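## Task

Pick up the small foam block on the desk and set it down on the counter that stands behind the shelving. The stacked cartons must not be disturbed. The robot must not fall or finish leaning; either outcome fails. The block has to rest on the counter by itself at the end, not be held there by the robot.

## Robot and tools

ROBOT. A simulated Hello Robot Stretch 4, about 1.6 m tall: an omni-wheel base (rim within 0.23 m of its centre), a vertical mast with a lift, one arm that telescopes forward from the lift, a wrist with yaw, pitch and roll, and a two-finger gripper. There is a single arm, so every command is one set of values. Cameras: head_camera, head_left_camera, head_right_camera (fisheye) and wrist_camera. Loose objects may occasionally get nudged by something else.

FRAMES. Base frame: origin on the floor below the base centre, x forward, y left, z up. hand_pose (the point between open fingertips, link pinch) is reported in it and may be slightly inaccurate. Odometry frame is the base frame as it was when the scene began; base_odometry counts wheel rotation only, so slipping shows as travel. Heading runs -3.142 to 3.142, left positive.

execute_actions(actions, cameras). actions is a list with zero or one action. An empty list only returns state and images. An action holds "base", "joints" or both, optionally "pace" and "contact_limits"; or it holds only "end_of_arm": "enable_torque" (re-powers wrist or gripper motors that switched off; they then hold in place). Base and joint motions start together.
- base: exactly one relative offset from where the base last reported itself: translate_m (metres, forward positive, -2 to 2), strafe_m (metres, left positive, -2 to 2) or rotate_rad (radians, counter-clockwise positive, -3.2 to 3.2).
- joints: absolute targets by name. lift_m 0 to 1.2 m; arm_m 0 to 0.55 m (extension); wrist_yaw_rad -1.134 to 4.276 (0 forward, left positive, 3.14 stowed back, above 3.4 the arm may block); wrist_pitch_rad -1.117 to 4.259 (0 level, 1.57 pointing down); wrist_roll_rad -1.117 to 4.259 (0 fingers level, positive clockwise viewed from behind); gripper_m -0.038 to 0.141 m fingertip gap (negative means squeezing together). Done tolerances: lift and arm ±0.004, yaw and roll ±0.02, pitch ±0.05, gripper ±0.004. Targets outside a joint range are clipped and reported; unknown keys or other bad values reject the whole call. Joints left out may keep pushing toward old targets.
- pace: "slow", "default", "fast", "max" (base 0.1/0.3/0.4/0.6 m/s, turning 1/2/3/4 rad/s, further capped when lift is above 0.2 m). No action exceeds 15 s.
- contact_limits: {"arm_m": 0 to 0.75}, how hard the arm may push before stopping; default 0.5.
- cameras: list of names or "all"; omitted/null means all, [] means none. Images are taken at the end and listed in the "pictures" line.
If a result reports a stop, later motion calls in that same reply are skipped.

wait(seconds 0 to 10): nothing new commanded; returns state and images. zoom_image(camera, region [x0,y0,x1,y1] pixels, max 504x504) enlarges part of that camera's latest image. read_manual only gives licence text. finished_scene(scene) ends scene 1 or 2 irreversibly and reports success; the next task appears then. Replying without any tool call ends all remaining scenes.

RESULTS. base_status/joint_status: "done"; "off_target" (resting away from target, maybe still pushing); "contact_stop_at_<key>" (blocked; that part goes slack, a lift may sink, wheels may roll); "limit_stop_at_<name>", e.g. own_body (self-collision, common with gripper tipped up below -0.2 pitch and rolled) or tilt (leaning over 6 degrees; lift, arm, wheels go slack until upright); "time_out"; "torque_fault" (wrist or gripper motor overloaded and limp until enable_torque). on_its_own lists things not commanded in this call; "held at" is a target. lidar_m: 12 distances in 30-degree sectors, 1st ahead, counter-clockwise (4th left, 7th behind, 10th right); "-" means nothing or closer than 0.25 m; sees from ~0.15 m up, misses glass and thin legs. wrist_depth_mm: 7x7 grid of median depths, 100 to 2000 mm. turned_by_wheels vs turned_by_imu differing by over ~0.1 rad signals a collision or slip. base_tilt in degrees (forward, right positive) with a fixed bias up to ~1.5. motor_effort in percent, peak in brackets; a resting effort outside its normal range suggests a load or a push.

GRIPPING. Command a gap smaller than the object; the reading and "done" do not prove a hold, but a firm grip shows as a clear gripper effort change. If fingertips jam on a surface, raise the lift. To unfold at the start, send lift_m 0.4 with wrist_yaw_rad 0.

AVOID. Driving or turning with over 1 kg held and arm_m above 0.2, especially fast; steady pushes with the gripper high; pressing the gripper into things (torque faults); knocking the cartons; drops, slams and hard hits. Release the object so it rests on the counter unaided before finishing. Calibration data for each camera (intrinsics K, distortion, T_world_to_cam) is given in the results when it changes.

Each tool is called after "Emit:" as name(argument=value, ...), one argument or row to a line, values as JSON.

## Session

Emit:
execute_actions(
  actions=[],
)

Scene clock: 0.00 s.
base_odometry: x=+0.000 y=+0.000 heading=+0.000 (m, m, rad; odometry frame)
turned_by_wheels: +0.000 (rad since the last result)
turned_by_imu: +0.000 (rad since the last result)
base_tilt: forward=+0.5 right=-0.3 (deg)
lidar_m: 1.18 1.58 1.58 1.85 0.88 0.92 1.17 2.11 1.42 0.94 0.86 0.88
base_status: not commanded
joint_positions: lift_m=+0.263 arm_m=-0.001 wrist_yaw_rad=+3.094 wrist_pitch_rad=-0.016 wrist_roll_rad=+0.013 gripper_m=+0.057
joint_status: not commanded
motor_effort: lift_m=+18 arm_m=+0 wrist_yaw_rad=-2 wrist_pitch_rad=-7 wrist_roll_rad=+2 gripper_m=-4 wheel_0=+0 wheel_1=-1 wheel_2=+0 (%)
hand_pose: x=-0.1139 y=+0.1010 z=+0.4459 quat_wxyz=(+0.024, +0.008, +0.006, +1.000) (m; base frame)
wrist_depth_mm: - 139 - - - 1661 1430 / - 139 - - - 1618 866 / 107 139 236 - 1397 1182 1336 / 121 140 - - 1983 1708 1464 / 1808 - - - 1921 1708 1430 / 1618 1661 196 1537 193 1537 1366 / 1098 1008 1078 - 1060 960 1008
pictures: head_camera, head_left_camera, head_right_camera, wrist_camera
Images, in order (width x height): head_camera 420x560, head_left_camera 420x672, head_right_camera 420x672, wrist_camera 616x392.

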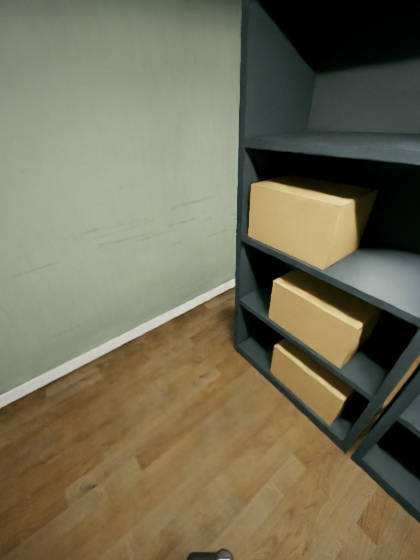

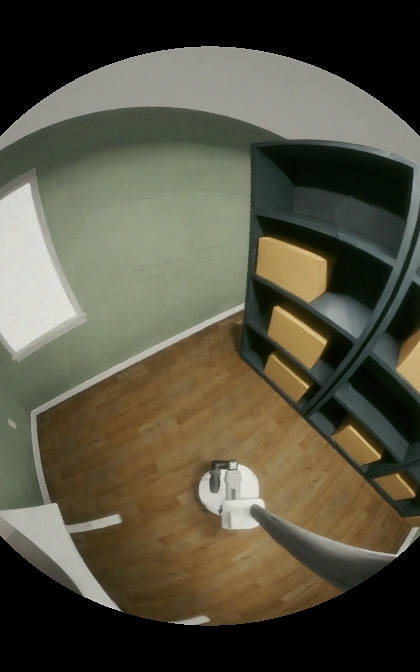

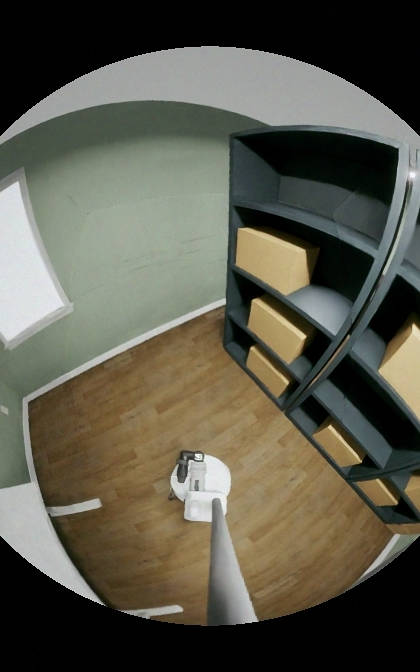

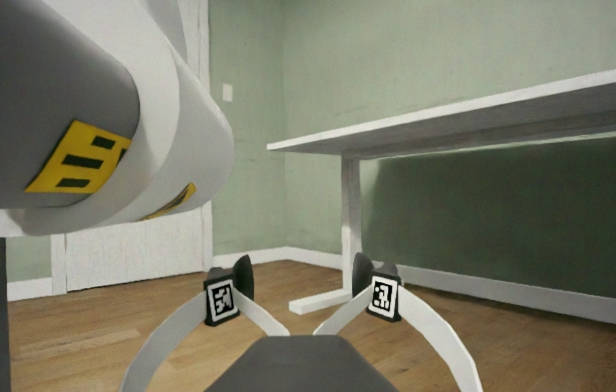

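Emit:
execute_actions(
  actions=[
    {"base":{"rotate_rad":2.2},"joints":{"lift_m":0.9},"pace":"fast"},
  ],
)

Scene clock: 4.70 s.
base_odometry: x=+0.000 y=+0.000 heading=+2.200 (m, m, rad; odometry frame)
turned_by_wheels: +2.200 (rad since the last result)
turned_by_imu: +2.206 (rad since the last result)
base_tilt: forward=+0.4 right=-0.3 (deg)
lidar_m: 0.86 0.93 1.30 2.12 1.26 0.94 0.88 0.91 1.28 1.58 1.61 0.91
base_status: done
joint_positions: lift_m=+0.900 arm_m=-0.001 wrist_yaw_rad=+3.094 wrist_pitch_rad=-0.016 wrist_roll_rad=+0.013 gripper_m=+0.057
joint_status: all done
motor_effort: lift_m=+21(24) arm_m=+0(0) wrist_yaw_rad=+0(2) wrist_pitch_rad=-7(7) wrist_roll_rad=+3(3) gripper_m=-3(5) wheel_0=-2(8) wheel_1=-1(9) wheel_2=+0(9) (%)
hand_pose: x=-0.1139 y=+0.1010 z=+1.0826 quat_wxyz=(+0.024, +0.008, +0.006, +1.000) (m; base frame)
wrist_depth_mm: - 140 1138 1464 1499 1336 1255 / - 139 1008 1182 1205 1205 1060 / 107 139 236 1464 1366 1281 1060 / 121 140 1008 1464 1042 1205 1078 / 976 1430 1060 1464 1042 1205 1078 / 1078 1098 195 1464 194 1397 1078 / 1008 1008 1160 - 1255 1160 1078
pictures: head_camera, head_left_camera, head_right_camera, wrist_camera
camera_calibration (this result's frames):
wrist_camera: T_world_to_cam=[[0.0480191, 0.997521, -0.0514459, -0.0393988], [-0.00250748, -0.0513848, -0.998676, 1.13462], [-0.998843, 0.0480845, 0.0000338069, 0.104859], [0, 0, 0, 1]] pos_world=[0.109475, 0.0925611, 1.13108]
Images, in order (width x height): head_camera 420x560, head_left_camera 420x672, head_right_camera 420x672, wrist_camera 616x392.

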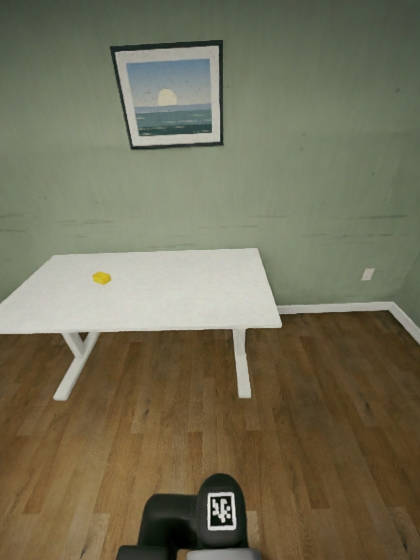

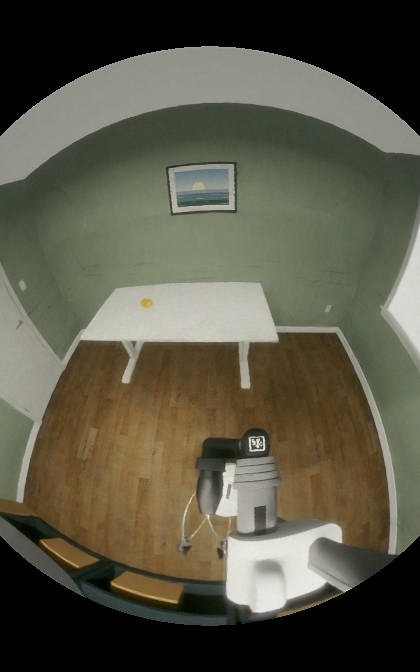

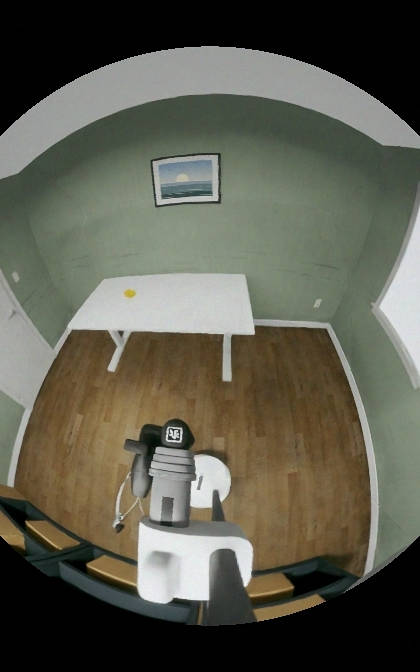

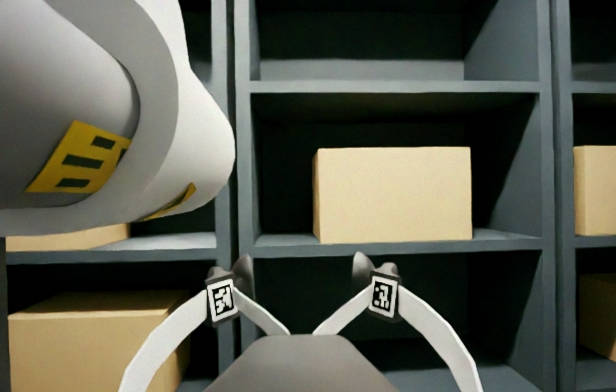

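Emit:
execute_actions(
  actions=[
    {"base":{"strafe_m":0.72},"joints":{"lift_m":1.0,"wrist_yaw_rad":0,"wrist_pitch_rad":1.57,"gripper_m":0.12},"pace":"fast"},
  ],
  cameras=[],
)

Emit:
execute_actions(
  actions=[
    {"base":{"translate_m":0.55},"joints":{"arm_m":0.5},"pace":"fast"},
  ],
)

Scene clock: 16.13 s.
base_odometry: x=-0.582 y=-0.424 heading=+2.200 (m, m, rad; odometry frame)
turned_by_wheels: +0.000 (rad since the last result)
turned_by_imu: +0.001 (rad since the last result)
base_tilt: forward=+0.3 right=-0.5 (deg)
lidar_m: 0.89 0.95 1.47 1.37 1.28 0.91 0.87 0.91 1.25 2.25 1.26 0.94
base_status: done
joint_positions: lift_m=+1.000 arm_m=-0.001 wrist_yaw_rad=+0.001 wrist_pitch_rad=+1.570 wrist_roll_rad=+0.013 gripper_m=+0.120
joint_status: all done
motor_effort: lift_m=+21(23) arm_m=+0(0) wrist_yaw_rad=-2(8) wrist_pitch_rad=+0(5) wrist_roll_rad=+0(1) gripper_m=+0(6) wheel_0=-1(13) wheel_1=-1(11) wheel_2=+0(0) (%)
hand_pose: x=+0.1703 y=-0.0874 z=+0.8895 quat_wxyz=(+0.707, +0.004, +0.707, -0.004) (m; base frame)
wrist_depth_mm: 1098 1098 1098 1098 1098 1098 1098 / 1098 1118 1098 1098 1118 1118 1118 / 1118 1118 1098 1098 1118 1118 1138 / 1118 1098 1118 1118 1118 1118 1138 / 1118 1118 904 904 1118 1118 1118 / 1118 1138 904 904 1118 1118 1138 / 1138 1138 1118 - 1118 1138 1138
pictures: none
No camera images: the call's "cameras" was empty. Leave "cameras" out to get every camera's image.

Scene clock: 19.13 s.
base_odometry: x=-0.906 y=+0.021 heading=+2.200 (m, m, rad; odometry frame)
turned_by_wheels: +0.000 (rad since the last result)
turned_by_imu: -0.002 (rad since the last result)
base_tilt: forward=+0.3 right=-0.3 (deg)
lidar_m: 0.33 0.36 0.53 1.39 1.46 1.50 1.43 1.49 2.05 2.28 0.48 0.35
base_status: done
joint_positions: lift_m=+1.000 arm_m=+0.499 wrist_yaw_rad=+0.000 wrist_pitch_rad=+1.570 wrist_roll_rad=+0.013 gripper_m=+0.120
joint_status: all done
motor_effort: lift_m=+21(21) arm_m=+5(7) wrist_yaw_rad=-2(3) wrist_pitch_rad=+1(1) wrist_roll_rad=+0(0) gripper_m=+0(1) wheel_0=+1(8) wheel_1=+1(7) wheel_2=+2(10) (%)
hand_pose: x=+0.6703 y=-0.0874 z=+0.8895 quat_wxyz=(+0.707, +0.004, +0.707, -0.004) (m; base frame)
wrist_depth_mm: 387 387 387 387 389 389 389 / 387 389 389 389 389 389 389 / 389 389 345 392 389 394 392 / 392 389 392 392 394 392 394 / 389 392 392 397 392 394 394 / 394 392 392 394 394 397 397 / 394 394 394 - 397 399 399
pictures: head_camera, head_left_camera, head_right_camera, wrist_camera
camera_calibration (this result's frames):
wrist_camera: T_world_to_cam=[[-0.0510262, -0.998697, 0.00126857, -0.0539977], [-0.998587, 0.0510394, 0.0148307, 0.709194], [-0.0148762, -0.00051002, -0.999889, 1.12284], [0, 0, 0, 1]] pos_world=[0.722139, -0.0895514, 1.11226]
Images, in order (width x height): head_camera 420x560, head_left_camera 420x672, head_right_camera 420x672, wrist_camera 616x392.

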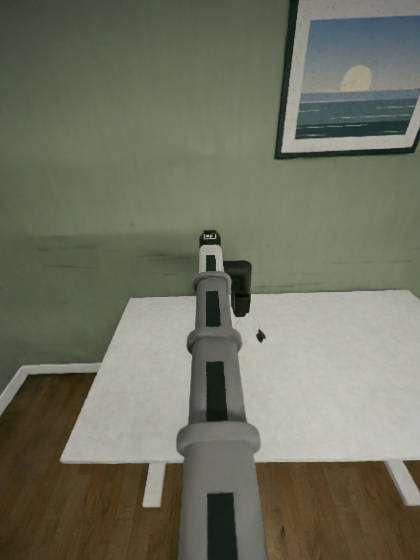

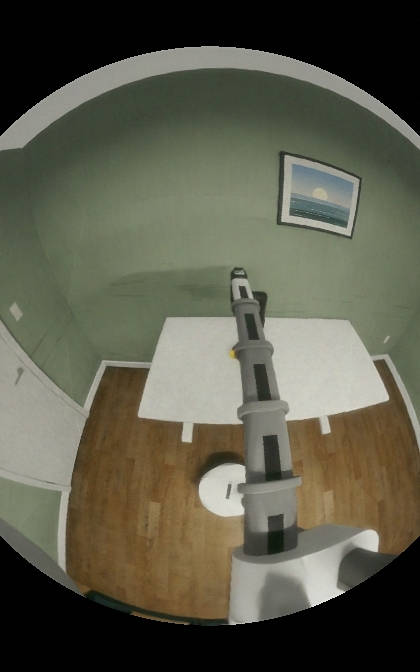

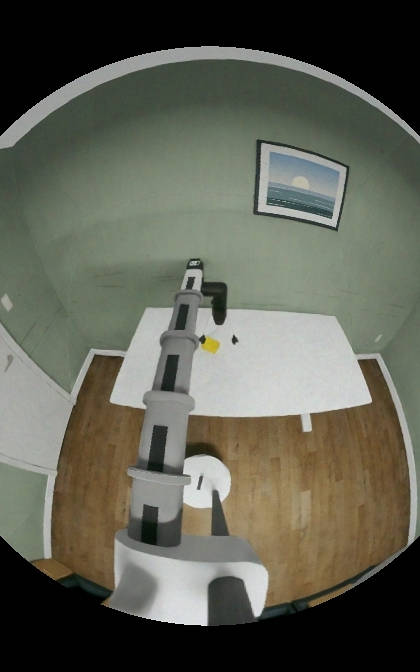

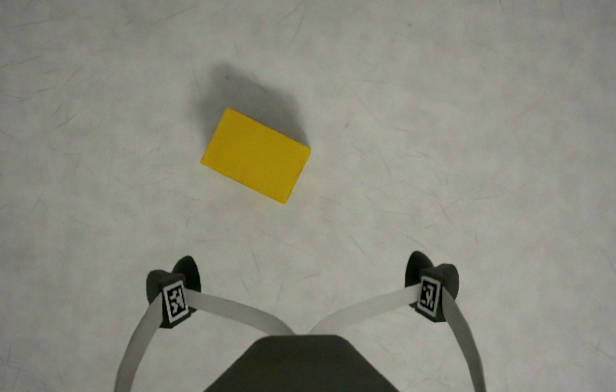

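Emit:
execute_actions(
  actions=[
    {"base":{"strafe_m":0.041},"joints":{"arm_m":0.55,"wrist_roll_rad":-1.1,"lift_m":0.93}},
  ],
  cameras=[],
)

Emit:
execute_actions(
  actions=[
    {"base":{"translate_m":0.037}},
  ],
  cameras=["wrist_camera","head_right_camera"],
)

Scene clock: 27.03 s.
base_odometry: x=-0.939 y=-0.003 heading=+2.200 (m, m, rad; odometry frame)
turned_by_wheels: +0.000 (rad since the last result)
turned_by_imu: +0.001 (rad since the last result)
base_tilt: forward=+0.5 right=-0.3 (deg)
lidar_m: 0.31 0.38 0.52 1.32 1.43 1.49 1.43 1.47 2.09 2.32 0.47 0.37
base_status: done
joint_positions: lift_m=+0.930 arm_m=+0.548 wrist_yaw_rad=+0.000 wrist_pitch_rad=+1.570 wrist_roll_rad=-1.100 gripper_m=+0.120
joint_status: all done
motor_effort: lift_m=+15(20) arm_m=+6(5) wrist_yaw_rad=-1(3) wrist_pitch_rad=+0(1) wrist_roll_rad=-1(5) gripper_m=-1(2) wheel_0=+0(10) wheel_1=+2(8) wheel_2=+0(1) (%)
hand_pose: x=+0.7193 y=-0.0874 z=+0.8200 quat_wxyz=(+0.603, -0.370, +0.603, +0.369) (m; base frame)
wrist_depth_mm: 324 322 322 322 322 320 320 / 322 325 322 322 322 319 319 / 325 324 325 322 322 320 319 / 327 325 325 324 320 322 322 / 325 325 324 324 277 322 322 / 327 325 325 324 278 322 322 / 325 327 325 - 324 322 322
pictures: none
No camera images: the call's "cameras" was empty. Leave "cameras" out to get every camera's image.

Scene clock: 28.10 s.
base_odometry: x=-0.961 y=+0.027 heading=+2.200 (m, m, rad; odometry frame)
turned_by_wheels: +0.000 (rad since the last result)
turned_by_imu: +0.000 (rad since the last result)
base_tilt: forward=+0.3 right=-0.4 (deg)
lidar_m: 0.30 0.30 0.46 1.35 1.41 1.53 1.46 1.53 2.13 2.31 0.45 0.32
base_status: done
joint_positions: lift_m=+0.930 arm_m=+0.548 wrist_yaw_rad=+0.000 wrist_pitch_rad=+1.570 wrist_roll_rad=-1.100 gripper_m=+0.120
joint_status: not commanded
motor_effort: lift_m=+15(15) arm_m=+6(6) wrist_yaw_rad=-3(3) wrist_pitch_rad=+0(0) wrist_roll_rad=-3(0) gripper_m=-2(1) wheel_0=+1(7) wheel_1=+0(6) wheel_2=+0(9) (%)
hand_pose: x=+0.7193 y=-0.0874 z=+0.8200 quat_wxyz=(+0.603, -0.370, +0.603, +0.369) (m; base frame)
wrist_depth_mm: 324 322 322 322 320 319 319 / 324 324 322 322 322 320 320 / 325 325 322 322 322 320 320 / 325 324 324 322 324 320 320 / 325 327 325 278 322 322 320 / 327 325 325 278 322 322 322 / 327 325 325 - 322 322 320
pictures: head_right_camera, wrist_camera
camera_calibration (this result's frames):
wrist_camera: T_world_to_cam=[[0.872898, -0.487898, 0.00202087, -0.671942], [-0.487868, -0.872781, 0.0154543, 0.310515], [-0.00577634, -0.0144759, -0.999879, 1.04629], [0, 0, 0, 1]] pos_world=[0.744071, -0.0416811, 1.04273]
Images, in order (width x height): head_right_camera 420x672, wrist_camera 616x392.

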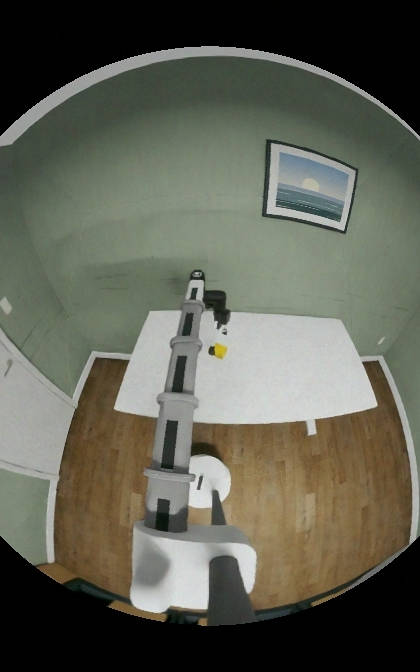

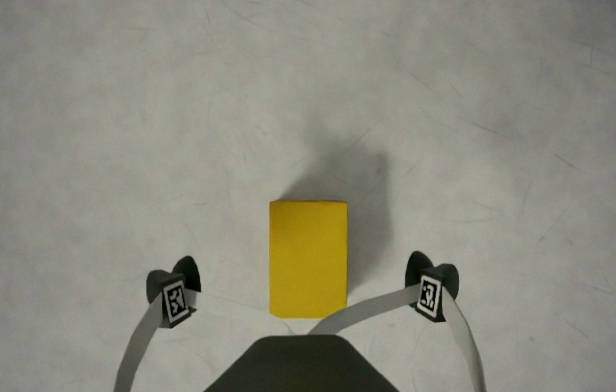

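Emit:
execute_actions(
  actions=[
    {"joints":{"lift_m":0.86}},
  ],
  cameras=["wrist_camera"],
)

Emit:
execute_actions(
  actions=[
    {"joints":{"gripper_m":0.01}},
  ],
  cameras=["wrist_camera"],
)

Emit:
execute_actions(
  actions=[
    {"joints":{"lift_m":0.98}},
  ],
  cameras=["wrist_camera","head_left_camera"],
)

Scene clock: 37.33 s.
base_odometry: x=-0.961 y=+0.027 heading=+2.200 (m, m, rad; odometry frame)
turned_by_wheels: +0.000 (rad since the last result)
turned_by_imu: +0.000 (rad since the last result)
base_tilt: forward=+0.5 right=-0.3 (deg)
lidar_m: 0.30 0.33 0.47 1.34 1.41 1.54 1.45 1.54 2.09 2.32 0.43 0.31
base_status: not commanded
joint_positions: lift_m=+0.860 arm_m=+0.548 wrist_yaw_rad=+0.000 wrist_pitch_rad=+1.570 wrist_roll_rad=-1.100 gripper_m=+0.120
joint_status: all done
motor_effort: lift_m=+15(14) arm_m=+6(6) wrist_yaw_rad=-2(3) wrist_pitch_rad=+0(0) wrist_roll_rad=+1(1) gripper_m=+0(1) wheel_0=+1(1) wheel_1=+0(0) wheel_2=+1(1) (%)
hand_pose: x=+0.7193 y=-0.0874 z=+0.7500 quat_wxyz=(+0.603, -0.370, +0.603, +0.369) (m; base frame)
wrist_depth_mm: 253 253 252 251 251 250 249 / 254 253 252 252 251 251 250 / 255 254 253 252 251 251 250 / 255 254 254 252 251 252 251 / 255 254 254 208 252 252 251 / 255 256 208 208 209 252 252 / 256 256 255 - 253 252 252
pictures: wrist_camera
camera_calibration (this result's frames):
wrist_camera: T_world_to_cam=[[0.872898, -0.487898, 0.00202098, -0.671804], [-0.487868, -0.872781, 0.0154542, 0.311599], [-0.00577622, -0.0144759, -0.999879, 0.976302], [0, 0, 0, 1]] pos_world=[0.744076, -0.0416811, 0.972725]
Images, in order (width x height): wrist_camera 616x392.

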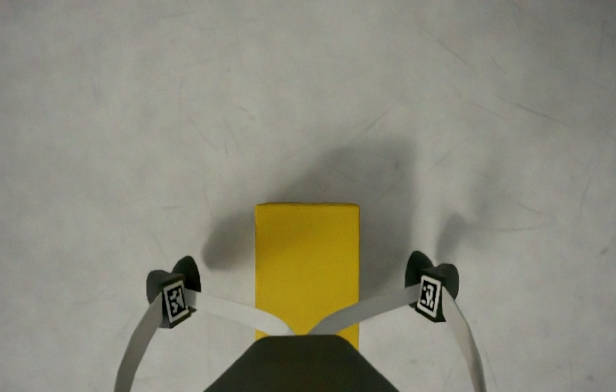

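Scene clock: 39.30 s.
base_odometry: x=-0.961 y=+0.027 heading=+2.200 (m, m, rad; odometry frame)
turned_by_wheels: +0.000 (rad since the last result)
turned_by_imu: +0.000 (rad since the last result)
base_tilt: forward=+0.3 right=-0.4 (deg)
lidar_m: 0.30 0.35 0.46 1.33 1.41 1.53 1.46 1.52 2.10 2.32 0.41 0.32
base_status: not commanded
joint_positions: lift_m=+0.860 arm_m=+0.548 wrist_yaw_rad=+0.000 wrist_pitch_rad=+1.570 wrist_roll_rad=-1.100 gripper_m=+0.011
joint_status: all done
motor_effort: lift_m=+15(15) arm_m=+6(5) wrist_yaw_rad=+2(1) wrist_pitch_rad=+0(0) wrist_roll_rad=+1(1) gripper_m=-27(27) wheel_0=+1(1) wheel_1=+0(0) wheel_2=+0(1) (%)
hand_pose: x=+0.7193 y=-0.0874 z=+0.7500 quat_wxyz=(+0.603, -0.370, +0.603, +0.369) (m; base frame)
wrist_depth_mm: 253 253 252 252 250 250 249 / 254 253 252 252 251 250 250 / 254 254 253 252 252 251 251 / 254 255 253 251 252 251 250 / 255 254 254 193 253 252 250 / 256 255 190 194 188 251 252 / 256 255 255 - 253 252 252
pictures: wrist_camera
camera_calibration (this result's frames):
wrist_camera: T_world_to_cam=[[0.872899, -0.487898, 0.00202098, -0.671805], [-0.487868, -0.872781, 0.0154542, 0.311599], [-0.00577621, -0.0144759, -0.999879, 0.976302], [0, 0, 0, 1]] pos_world=[0.744076, -0.041681, 0.972725]
Images, in order (width x height): wrist_camera 616x392.

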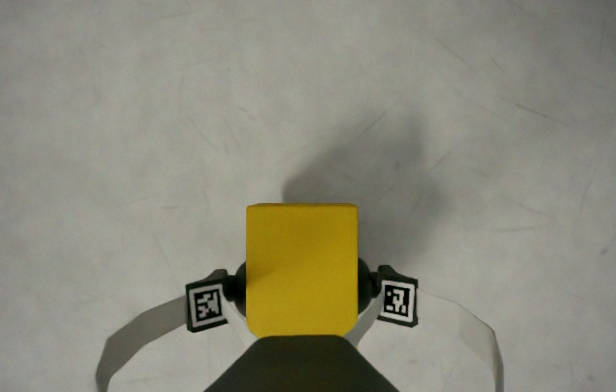

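Scene clock: 40.83 s.
base_odometry: x=-0.961 y=+0.027 heading=+2.200 (m, m, rad; odometry frame)
turned_by_wheels: +0.000 (rad since the last result)
turned_by_imu: +0.000 (rad since the last result)
base_tilt: forward=+0.5 right=-0.1 (deg)
lidar_m: 0.29 0.32 0.46 1.34 1.38 1.55 1.45 1.54 2.12 2.28 0.45 0.31
base_status: not commanded
joint_positions: lift_m=+0.980 arm_m=+0.548 wrist_yaw_rad=+0.000 wrist_pitch_rad=+1.570 wrist_roll_rad=-1.100 gripper_m=+0.011
joint_status: all done
motor_effort: lift_m=+21(22) arm_m=+6(6) wrist_yaw_rad=-2(3) wrist_pitch_rad=+0(1) wrist_roll_rad=-1(1) gripper_m=-26(26) wheel_0=+1(1) wheel_1=+0(0) wheel_2=+1(1) (%)
hand_pose: x=+0.7193 y=-0.0874 z=+0.8695 quat_wxyz=(+0.603, -0.370, +0.603, +0.369) (m; base frame)
wrist_depth_mm: 375 373 370 370 370 368 368 / 373 375 373 370 373 368 368 / 375 375 373 373 370 370 368 / 375 375 375 373 370 370 370 / 375 375 375 194 373 370 368 / 377 377 190 194 189 370 370 / 377 375 377 - 373 373 370
pictures: head_left_camera, wrist_camera
camera_calibration (this result's frames):
wrist_camera: T_world_to_cam=[[0.872898, -0.487898, 0.00202108, -0.672049], [-0.487868, -0.872781, 0.0154542, 0.309755], [-0.0057761, -0.0144759, -0.999879, 1.09575], [0, 0, 0, 1]] pos_world=[0.744079, -0.0416811, 1.09219]
Images, in order (width x height): head_left_camera 420x672, wrist_camera 616x392.

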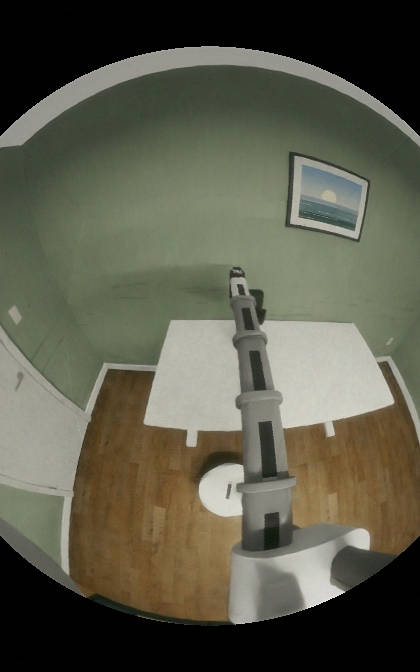

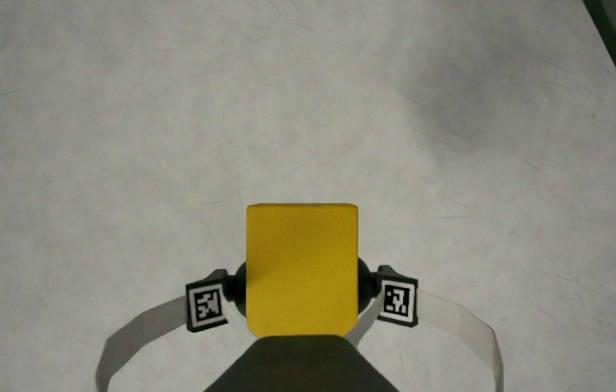

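Emit:
execute_actions(
  actions=[
    {"base":{"translate_m":-0.5},"joints":{"arm_m":0.0,"wrist_roll_rad":0},"pace":"fast"},
  ],
  cameras=[],
)

Emit:
execute_actions(
  actions=[
    {"base":{"rotate_rad":2.4},"pace":"fast"},
  ],
)

Scene clock: 49.13 s.
base_odometry: x=-0.667 y=-0.377 heading=+2.200 (m, m, rad; odometry frame)
turned_by_wheels: +0.000 (rad since the last result)
turned_by_imu: +0.003 (rad since the last result)
base_tilt: forward=+0.3 right=-0.3 (deg)
lidar_m: 0.80 0.84 1.43 1.33 1.39 1.02 0.96 1.00 1.40 2.33 1.12 0.84
base_status: done
joint_positions: lift_m=+0.980 arm_m=+0.001 wrist_yaw_rad=+0.000 wrist_pitch_rad=+1.570 wrist_roll_rad=+0.000 gripper_m=+0.011
joint_status: all done
motor_effort: lift_m=+21(21) arm_m=-5(6) wrist_yaw_rad=-2(1) wrist_pitch_rad=-1(1) wrist_roll_rad=+0(6) gripper_m=-26(26) wheel_0=-1(7) wheel_1=-2(6) wheel_2=-2(11) (%)
hand_pose: x=+0.1720 y=-0.0874 z=+0.8695 quat_wxyz=(+0.707, +0.000, +0.707, +0.000) (m; base frame)
wrist_depth_mm: 1078 1098 1078 1078 1098 1098 1098 / 1078 1078 1098 1078 1098 1098 1098 / 1078 1078 1078 1078 1098 1098 1098 / 1078 1098 1098 1098 1118 1098 1118 / 1098 1098 878 194 1098 1098 1098 / 1098 1098 190 194 188 1118 1118 / 1098 1098 1118 - 1118 1118 1118
pictures: none
No camera images: the call's "cameras" was empty. Leave "cameras" out to get every camera's image.

Scene clock: 51.87 s.
base_odometry: x=-0.667 y=-0.377 heading=-1.684 (m, m, rad; odometry frame)
turned_by_wheels: +2.400 (rad since the last result)
turned_by_imu: +2.407 (rad since the last result)
base_tilt: forward=+0.5 right=-0.4 (deg)
lidar_m: 1.07 0.94 0.97 1.18 2.36 2.37 0.90 0.79 0.81 1.53 1.35 1.33
base_status: done
joint_positions: lift_m=+0.980 arm_m=+0.001 wrist_yaw_rad=+0.000 wrist_pitch_rad=+1.570 wrist_roll_rad=+0.000 gripper_m=+0.011
joint_status: not commanded
motor_effort: lift_m=+20(21) arm_m=-5(5) wrist_yaw_rad=+0(1) wrist_pitch_rad=+0(1) wrist_roll_rad=+1(1) gripper_m=-26(26) wheel_0=-2(5) wheel_1=-2(6) wheel_2=-1(7) (%)
hand_pose: x=+0.1721 y=-0.0874 z=+0.8695 quat_wxyz=(+0.707, +0.000, +0.707, +0.000) (m; base frame)
wrist_depth_mm: 1078 1078 1078 1078 1078 1098 1098 / 1078 1098 1078 1078 1078 1098 1098 / 1098 1078 1098 1098 1098 1118 1098 / 1098 1098 1098 1098 1098 1118 1098 / 1098 1098 878 194 1118 1098 1118 / 1098 1118 190 194 187 1098 1118 / 1098 1118 1118 - 1118 1098 1118
pictures: head_camera, head_left_camera, head_right_camera, wrist_camera
camera_calibration (this result's frames):
wrist_camera: T_world_to_cam=[[-0.0386277, -0.999253, 0.00128712, -0.0815922], [-0.999141, 0.0386426, 0.0149745, 0.210881], [-0.0150131, -0.000707581, -0.999887, 1.09548], [0, 0, 0, 1]] pos_world=[0.223995, -0.0889051, 1.0923]
Images, in order (width x height): head_camera 420x560, head_left_camera 420x672, head_right_camera 420x672, wrist_camera 616x392.

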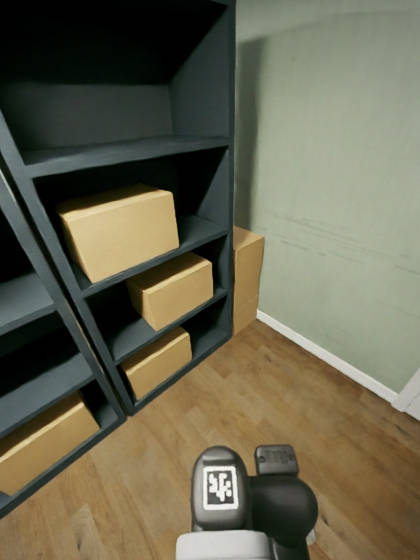

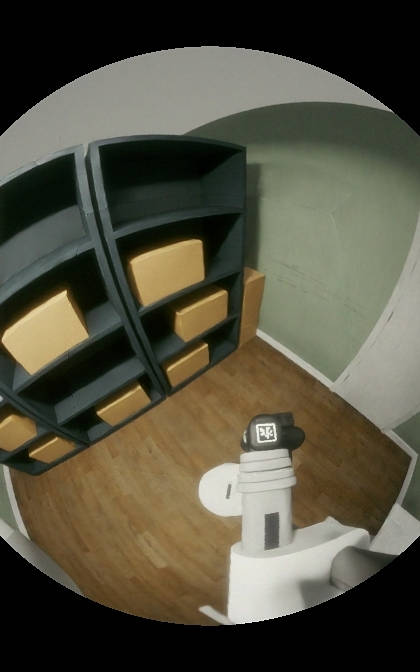

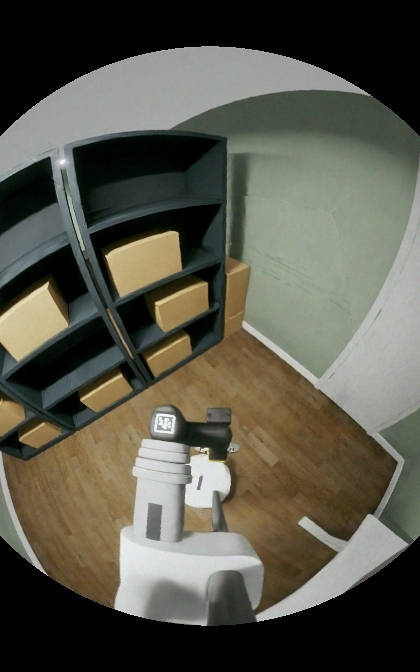

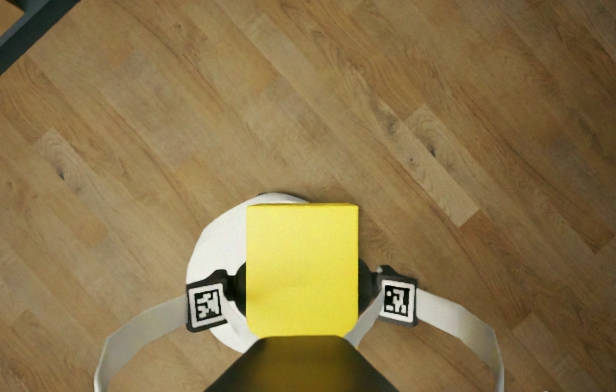

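Emit:
execute_actions(
  actions=[
    {"base":{"rotate_rad":0.73},"pace":"fast"},
  ],
  cameras=[],
)

Emit:
execute_actions(
  actions=[
    {"base":{"strafe_m":1.95},"pace":"fast"},
  ],
)

Scene clock: 63.50 s.
base_odometry: x=-0.667 y=-0.377 heading=-0.954 (m, m, rad; odometry frame)
turned_by_wheels: +0.730 (rad since the last result)
turned_by_imu: +0.732 (rad since the last result)
base_tilt: forward=+0.5 right=-0.4 (deg)
lidar_m: 0.94 1.01 1.39 2.36 1.15 0.84 0.81 0.83 1.42 1.34 1.37 0.98
base_status: done
joint_positions: lift_m=+0.980 arm_m=+0.001 wrist_yaw_rad=+0.000 wrist_pitch_rad=+1.570 wrist_roll_rad=+0.000 gripper_m=+0.011
joint_status: not commanded
motor_effort: lift_m=+20(21) arm_m=-5(5) wrist_yaw_rad=+1(0) wrist_pitch_rad=+1(0) wrist_roll_rad=+0(1) gripper_m=-26(27) wheel_0=-3(7) wheel_1=-3(7) wheel_2=+0(7) (%)
hand_pose: x=+0.1721 y=-0.0874 z=+0.8695 quat_wxyz=(+0.707, +0.000, +0.707, +0.000) (m; base frame)
wrist_depth_mm: 1078 1078 1078 1078 1078 1078 1078 / 1078 1078 1078 1098 1098 1098 1098 / 1078 1078 1098 1078 1098 1078 1118 / 1078 1078 1098 1098 1098 1098 1118 / 1098 1098 891 193 1098 1118 1098 / 1118 1098 190 194 187 1118 1118 / 1118 1118 1118 - 1118 1118 1118
pictures: none
No camera images: the call's "cameras" was empty. Leave "cameras" out to get every camera's image.

Scene clock: 70.13 s.
base_odometry: x=+0.924 y=+0.750 heading=-0.954 (m, m, rad; odometry frame)
turned_by_wheels: +0.000 (rad since the last result)
turned_by_imu: +0.001 (rad since the last result)
base_tilt: forward=+0.5 right=-0.5 (deg)
lidar_m: 0.99 0.56 0.40 0.36 0.40 0.54 1.59 1.25 1.18 3.31 1.40 1.01
base_status: done
joint_positions: lift_m=+0.980 arm_m=+0.001 wrist_yaw_rad=+0.000 wrist_pitch_rad=+1.570 wrist_roll_rad=+0.000 gripper_m=+0.011
joint_status: not commanded
motor_effort: lift_m=+20(20) arm_m=-5(5) wrist_yaw_rad=-1(2) wrist_pitch_rad=+0(0) wrist_roll_rad=+0(1) gripper_m=-27(26) wheel_0=+1(9) wheel_1=+0(10) wheel_2=+1(1) (%)
hand_pose: x=+0.1721 y=-0.0874 z=+0.8695 quat_wxyz=(+0.707, +0.000, +0.707, +0.000) (m; base frame)
wrist_depth_mm: 699 1008 1078 1078 1078 1098 1078 / 707 1025 1078 1078 1098 1078 1098 / 691 1025 1098 1098 1098 1098 1098 / 691 1008 1098 1118 1098 1098 1118 / 691 1025 878 193 1098 1098 1118 / 699 904 190 194 187 1098 1098 / 699 976 1118 - 1118 1118 1118
pictures: head_camera, head_left_camera, head_right_camera, wrist_camera
camera_calibration (this result's frames):
wrist_camera: T_world_to_cam=[[-0.0386276, -0.999253, 0.00128859, -0.0815939], [-0.99914, 0.0386426, 0.0150126, 0.210838], [-0.0150512, -0.000707576, -0.999886, 1.09548], [0, 0, 0, 1]] pos_world=[0.223993, -0.0889051, 1.0923]
Images, in order (width x height): head_camera 420x560, head_left_camera 420x672, head_right_camera 420x672, wrist_camera 616x392.

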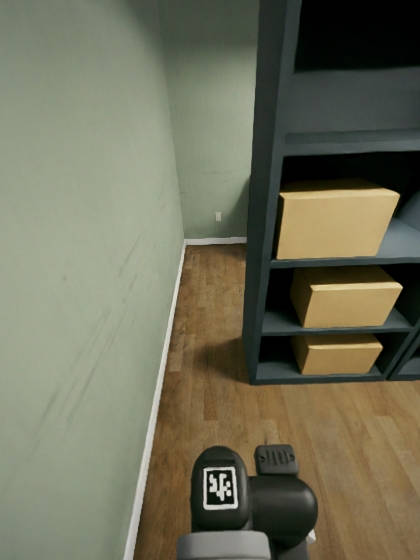

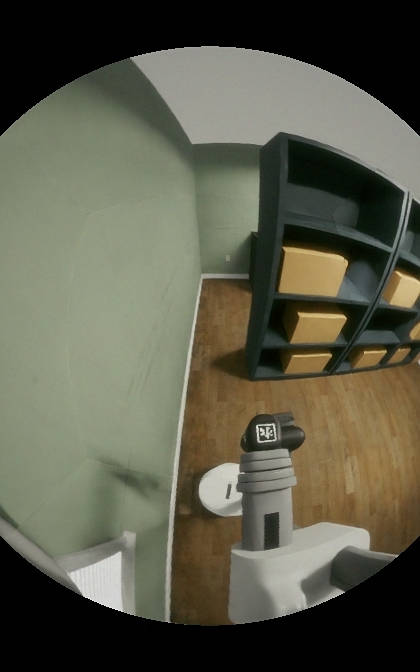

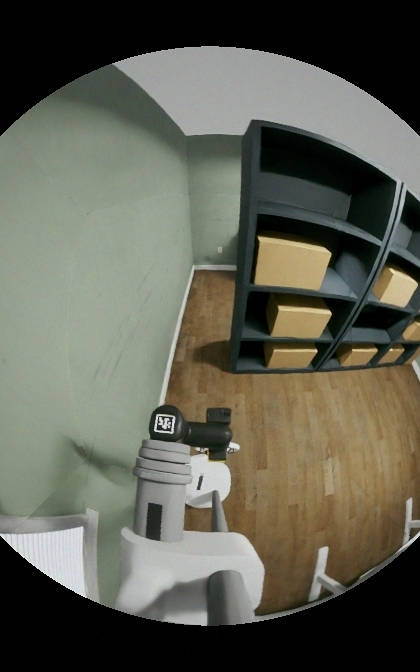

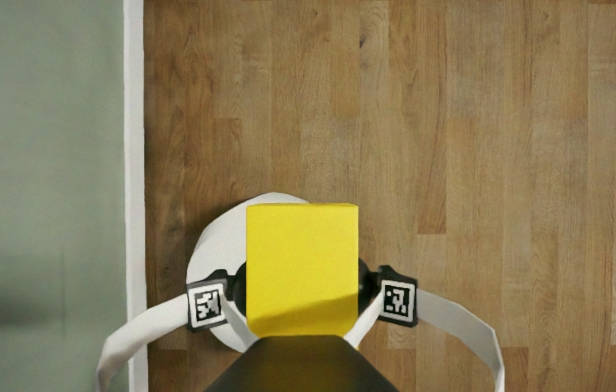

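Emit:
execute_actions(
  actions=[
    {"base":{"strafe_m":0.04}},
  ],
  cameras=[],
)

Emit:
execute_actions(
  actions=[
    {"base":{"translate_m":0.75}},
  ],
  cameras=["head_camera","head_right_camera","wrist_camera"],
)

Scene clock: 77.73 s.
base_odometry: x=+0.957 y=+0.774 heading=-0.954 (m, m, rad; odometry frame)
turned_by_wheels: +0.000 (rad since the last result)
turned_by_imu: +0.000 (rad since the last result)
base_tilt: forward=+0.6 right=-0.4 (deg)
lidar_m: 1.04 0.52 0.36 0.35 0.34 0.49 1.55 1.32 1.18 3.35 1.40 1.02
base_status: done
joint_positions: lift_m=+0.980 arm_m=+0.001 wrist_yaw_rad=+0.000 wrist_pitch_rad=+1.570 wrist_roll_rad=+0.000 gripper_m=+0.011
joint_status: not commanded
motor_effort: lift_m=+20(20) arm_m=-5(5) wrist_yaw_rad=+0(1) wrist_pitch_rad=+0(0) wrist_roll_rad=+0(3) gripper_m=-26(26) wheel_0=+0(9) wheel_1=+1(10) wheel_2=+0(0) (%)
hand_pose: x=+0.1721 y=-0.0874 z=+0.8695 quat_wxyz=(+0.707, +0.000, +0.707, +0.000) (m; base frame)
wrist_depth_mm: 647 946 1098 1098 1098 1078 1098 / 640 960 1078 1078 1078 1098 1098 / 634 960 1078 1098 1098 1098 1118 / 634 960 1098 1078 1078 1098 1098 / 627 960 891 193 1078 1098 1118 / 647 831 190 194 188 1118 1118 / 640 891 1118 - 1118 1118 1118
pictures: none
No camera images: the call's "cameras" was empty. Leave "cameras" out to get every camera's image.

Scene clock: 81.70 s.
base_odometry: x=+1.391 y=+0.162 heading=-0.954 (m, m, rad; odometry frame)
turned_by_wheels: +0.000 (rad since the last result)
turned_by_imu: -0.003 (rad since the last result)
base_tilt: forward=+0.4 right=-0.3 (deg)
lidar_m: 1.33 0.45 0.31 0.34 0.38 0.51 1.35 1.81 2.28 0.94 0.36 0.36
base_status: done
joint_positions: lift_m=+0.980 arm_m=+0.001 wrist_yaw_rad=+0.000 wrist_pitch_rad=+1.570 wrist_roll_rad=+0.000 gripper_m=+0.011
joint_status: not commanded
motor_effort: lift_m=+20(21) arm_m=-5(5) wrist_yaw_rad=+1(1) wrist_pitch_rad=+0(0) wrist_roll_rad=+1(1) gripper_m=-26(26) wheel_0=+1(8) wheel_1=+0(5) wheel_2=+1(9) (%)
hand_pose: x=+0.1721 y=-0.0874 z=+0.8695 quat_wxyz=(+0.707, +0.000, +0.707, +0.000) (m; base frame)
wrist_depth_mm: 640 946 1098 1078 691 349 251 / 640 946 1078 1098 699 351 252 / 621 946 1078 1098 699 379 274 / 621 946 1098 1098 1098 1098 1098 / 621 931 891 193 1118 1098 1118 / 634 820 190 194 188 1118 1118 / 627 866 1098 - 1118 1118 1118
pictures: head_camera, head_right_camera, wrist_camera
camera_calibration (this result's frames):
wrist_camera: T_world_to_cam=[[-0.038621, -0.999253, 0.00128778, -0.0815943], [-0.999141, 0.038636, 0.0149918, 0.210858], [-0.0150303, -0.000707679, -0.999887, 1.09548], [0, 0, 0, 1]] pos_world=[0.223991, -0.0889048, 1.0923]
Images, in order (width x height): head_camera 420x560, head_right_camera 420x672, wrist_camera 616x392.

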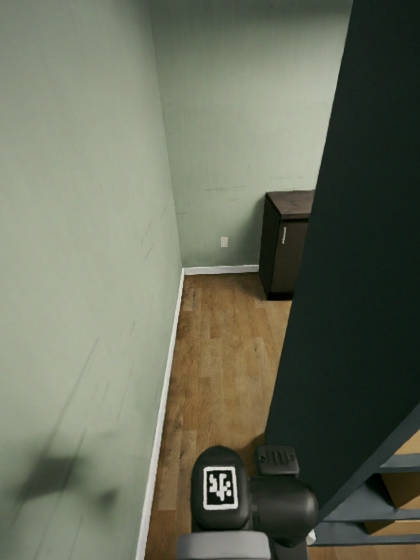

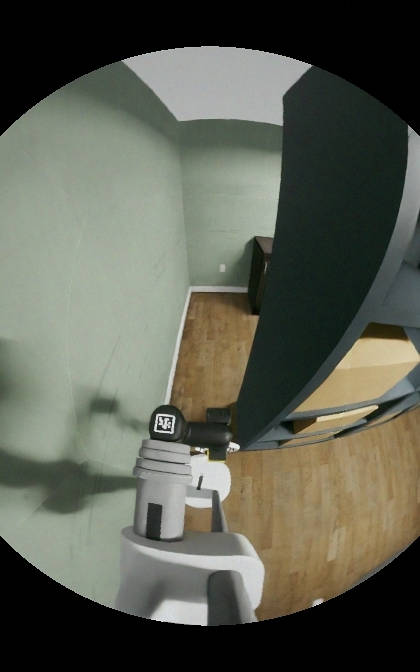

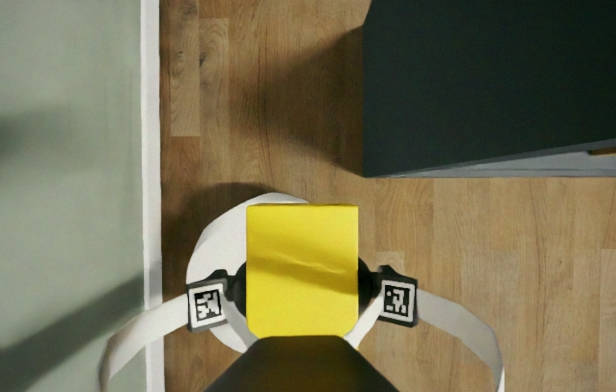

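Emit:
execute_actions(
  actions=[
    {"base":{"strafe_m":0.045}},
  ],
  cameras=[],
)

Emit:
execute_actions(
  actions=[
    {"base":{"translate_m":1.0}},
  ],
  cameras=["head_camera","head_right_camera","wrist_camera"],
)

Scene clock: 90.20 s.
base_odometry: x=+1.428 y=+0.188 heading=-0.954 (m, m, rad; odometry frame)
turned_by_wheels: +0.000 (rad since the last result)
turned_by_imu: +0.000 (rad since the last result)
base_tilt: forward=+0.5 right=-0.4 (deg)
lidar_m: 1.17 0.42 0.32 0.28 0.32 0.45 1.13 1.85 2.22 0.95 0.35 0.44
base_status: done
joint_positions: lift_m=+0.980 arm_m=+0.001 wrist_yaw_rad=+0.000 wrist_pitch_rad=+1.570 wrist_roll_rad=+0.000 gripper_m=+0.011
joint_status: not commanded
motor_effort: lift_m=+20(20) arm_m=-5(5) wrist_yaw_rad=+1(1) wrist_pitch_rad=+0(0) wrist_roll_rad=+0(1) gripper_m=-25(26) wheel_0=+0(7) wheel_1=+0(10) wheel_2=+0(1) (%)
hand_pose: x=+0.1721 y=-0.0874 z=+0.8695 quat_wxyz=(+0.707, +0.000, +0.707, +0.000) (m; base frame)
wrist_depth_mm: 569 842 1078 1098 866 442 317 / 569 842 1078 1078 878 442 309 / 559 854 1078 1078 878 445 327 / 559 842 1078 1078 1098 1098 1098 / 554 842 878 194 1098 1118 1098 / 569 741 190 194 188 1118 1118 / 569 778 1098 - 1098 1098 1118
pictures: none
No camera images: the call's "cameras" was empty. Leave "cameras" out to get every camera's image.

Scene clock: 95.00 s.
base_odometry: x=+2.006 y=-0.627 heading=-0.953 (m, m, rad; odometry frame)
turned_by_wheels: +0.000 (rad since the last result)
turned_by_imu: -0.004 (rad since the last result)
base_tilt: forward=+0.5 right=-0.4 (deg)
lidar_m: 1.21 0.40 0.30 0.27 0.29 0.45 1.26 0.43 0.39 1.15 1.11 0.96
base_status: done
joint_positions: lift_m=+0.980 arm_m=+0.001 wrist_yaw_rad=+0.000 wrist_pitch_rad=+1.570 wrist_roll_rad=+0.000 gripper_m=+0.011
joint_status: not commanded
motor_effort: lift_m=+20(21) arm_m=-5(5) wrist_yaw_rad=-1(1) wrist_pitch_rad=+0(1) wrist_roll_rad=+2(2) gripper_m=-25(26) wheel_0=+2(5) wheel_1=+2(6) wheel_2=+0(9) (%)
hand_pose: x=+0.1721 y=-0.0874 z=+0.8696 quat_wxyz=(+0.707, +0.000, +0.707, +0.000) (m; base frame)
wrist_depth_mm: 559 831 1078 1078 1098 1098 1098 / 564 831 1098 1098 1098 1098 1098 / 544 842 1098 1078 1098 1118 1078 / 549 831 1098 1098 1078 1098 1098 / 549 831 891 194 1098 1098 1098 / 559 715 190 195 188 1118 1118 / 554 759 1118 - 1078 991 1042
pictures: head_camera, head_right_camera, wrist_camera
camera_calibration (this result's frames):
wrist_camera: T_world_to_cam=[[-0.0386187, -0.999253, 0.00128804, -0.0815951], [-0.999141, 0.0386337, 0.0149986, 0.210847], [-0.0150371, -0.000707712, -0.999887, 1.09549], [0, 0, 0, 1]] pos_world=[0.223988, -0.0889047, 1.09231]
Images, in order (width x height): head_camera 420x560, head_right_camera 420x672, wrist_camera 616x392.

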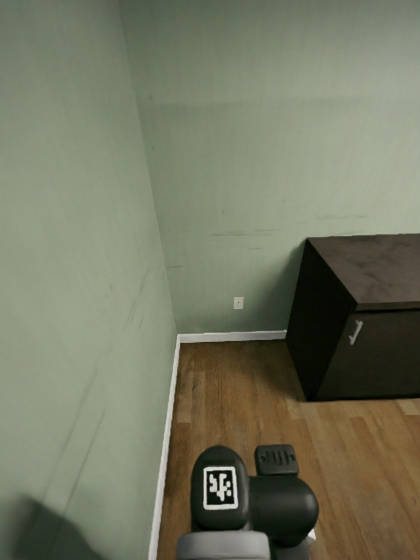

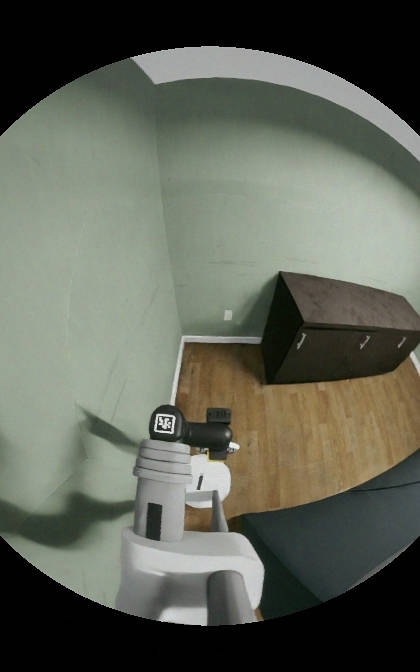

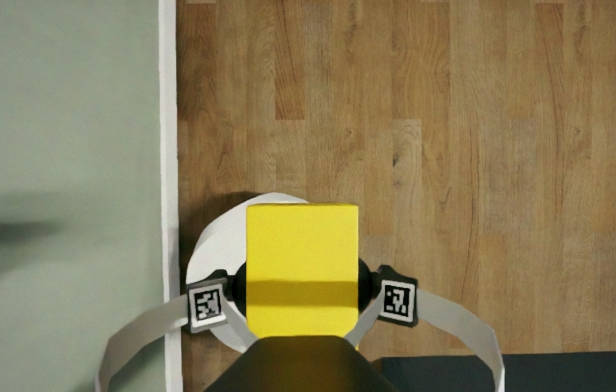

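Emit:
execute_actions(
  actions=[
    {"base":{"translate_m":0.25},"joints":{"lift_m":1.15}},
  ],
  cameras=[],
)

Emit:
execute_actions(
  actions=[
    {"base":{"strafe_m":-0.95}},
  ],
  cameras=[],
)

Emit:
execute_actions(
  actions=[
    {"base":{"translate_m":0.1},"joints":{"arm_m":0.5}},
  ],
)

Scene clock: 104.37 s.
base_odometry: x=+2.151 y=-0.831 heading=-0.953 (m, m, rad; odometry frame)
turned_by_wheels: +0.000 (rad since the last result)
turned_by_imu: +0.000 (rad since the last result)
base_tilt: forward=+0.6 right=-0.4 (deg)
lidar_m: 1.14 0.44 0.30 0.27 0.29 0.46 1.21 0.61 0.76 2.08 0.77 0.81
base_status: done
joint_positions: lift_m=+1.150 arm_m=+0.001 wrist_yaw_rad=+0.000 wrist_pitch_rad=+1.570 wrist_roll_rad=+0.000 gripper_m=+0.011
joint_status: all done
motor_effort: lift_m=+22(24) arm_m=-5(5) wrist_yaw_rad=-2(0) wrist_pitch_rad=+0(0) wrist_roll_rad=+1(2) gripper_m=-27(26) wheel_0=+1(7) wheel_1=+0(5) wheel_2=+0(8) (%)
hand_pose: x=+0.1721 y=-0.0874 z=+1.0394 quat_wxyz=(+0.707, +0.000, +0.707, +0.000) (m; base frame)
wrist_depth_mm: 559 831 1255 1255 1255 960 778 / 564 842 1255 1255 1255 1255 1255 / 549 831 1255 1281 1281 1281 1255 / 544 831 1229 1281 1281 1281 1308 / 544 820 1060 194 1281 1281 1281 / 554 715 190 195 188 1281 1308 / 554 750 1229 - 1281 1308 1255
pictures: none
No camera images: the call's "cameras" was empty. Leave "cameras" out to get every camera's image.

Scene clock: 108.87 s.
base_odometry: x=+1.377 y=-1.381 heading=-0.953 (m, m, rad; odometry frame)
turned_by_wheels: +0.000 (rad since the last result)
turned_by_imu: -0.001 (rad since the last result)
base_tilt: forward=+0.4 right=-0.4 (deg)
lidar_m: 0.54 0.56 1.29 1.24 0.78 0.53 0.52 0.55 0.77 2.16 0.77 0.54
base_status: done
joint_positions: lift_m=+1.150 arm_m=+0.001 wrist_yaw_rad=+0.000 wrist_pitch_rad=+1.570 wrist_roll_rad=+0.000 gripper_m=+0.011
joint_status: not commanded
motor_effort: lift_m=+21(22) arm_m=-5(5) wrist_yaw_rad=+2(0) wrist_pitch_rad=+0(0) wrist_roll_rad=+1(1) gripper_m=-26(25) wheel_0=+1(8) wheel_1=-1(11) wheel_2=-1(1) (%)
hand_pose: x=+0.1721 y=-0.0874 z=+1.0395 quat_wxyz=(+0.707, +0.000, +0.707, +0.000) (m; base frame)
wrist_depth_mm: 1229 759 768 778 778 788 778 / 1255 1255 1281 1255 1255 1255 1281 / 1255 1255 1281 1281 1255 1281 1281 / 1255 1255 1281 1255 1255 1281 1281 / 1255 1255 1042 194 1255 1281 1281 / 1255 1281 190 195 188 1281 1281 / 1255 1281 1281 - 1281 1308 1281
pictures: none
No camera images: the call's "cameras" was empty. Leave "cameras" out to get every camera's image.

Scene clock: 111.40 s.
base_odometry: x=+1.434 y=-1.463 heading=-0.953 (m, m, rad; odometry frame)
turned_by_wheels: +0.000 (rad since the last result)
turned_by_imu: +0.000 (rad since the last result)
base_tilt: forward=+0.5 right=-0.4 (deg)
lidar_m: 0.42 0.45 1.29 1.22 1.31 0.66 0.64 0.66 0.88 2.47 0.62 0.44
base_status: done
joint_positions: lift_m=+1.150 arm_m=+0.499 wrist_yaw_rad=+0.000 wrist_pitch_rad=+1.570 wrist_roll_rad=+0.000 gripper_m=+0.011
joint_status: all done
motor_effort: lift_m=+21(21) arm_m=+6(5) wrist_yaw_rad=-2(3) wrist_pitch_rad=+0(1) wrist_roll_rad=-1(0) gripper_m=-26(27) wheel_0=+1(6) wheel_1=+2(6) wheel_2=+1(9) (%)
hand_pose: x=+0.6702 y=-0.0874 z=+1.0395 quat_wxyz=(+0.707, +0.000, +0.707, +0.000) (m; base frame)
wrist_depth_mm: 345 345 347 349 349 349 347 / 345 345 349 349 349 351 351 / 347 349 351 351 351 351 353 / 349 353 349 351 351 351 353 / 349 353 353 193 353 353 353 / 351 351 190 194 188 355 357 / 353 355 355 - 355 355 357
pictures: head_camera, head_left_camera, head_right_camera, wrist_camera
camera_calibration (this result's frames):
wrist_camera: T_world_to_cam=[[-0.0383133, -0.999265, 0.00128404, -0.0627788], [-0.999154, 0.0383282, 0.0148947, 0.706076], [-0.014933, -0.000712292, -0.999888, 1.27281], [0, 0, 0, 1]] pos_world=[0.72208, -0.0888887, 1.26223]
Images, in order (width x height): head_camera 420x560, head_left_camera 420x672, head_right_camera 420x672, wrist_camera 616x392.

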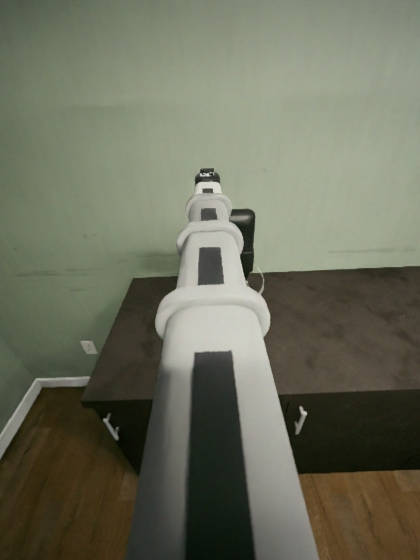

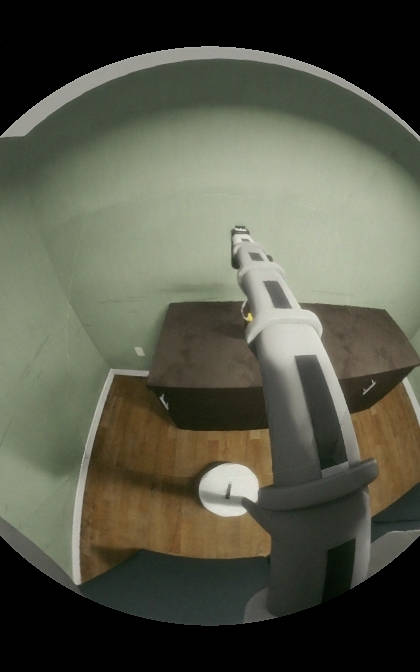

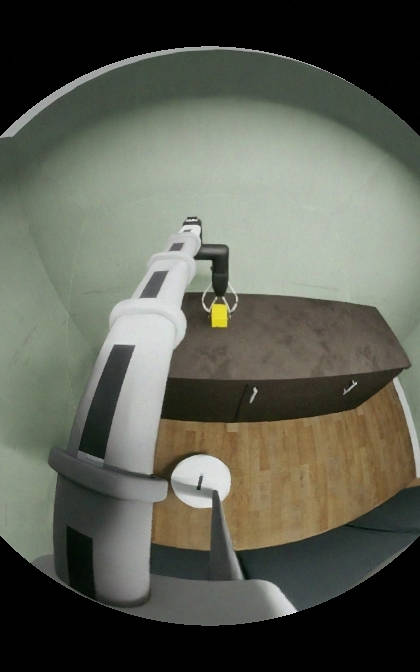

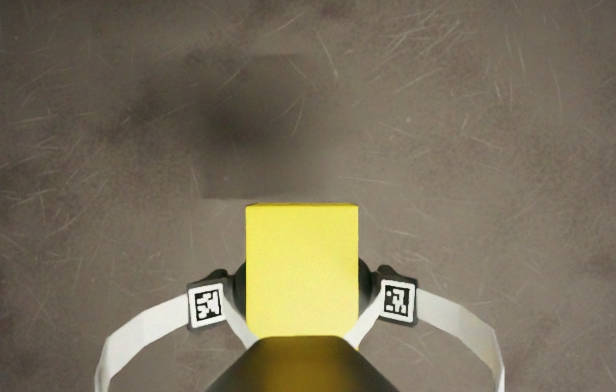

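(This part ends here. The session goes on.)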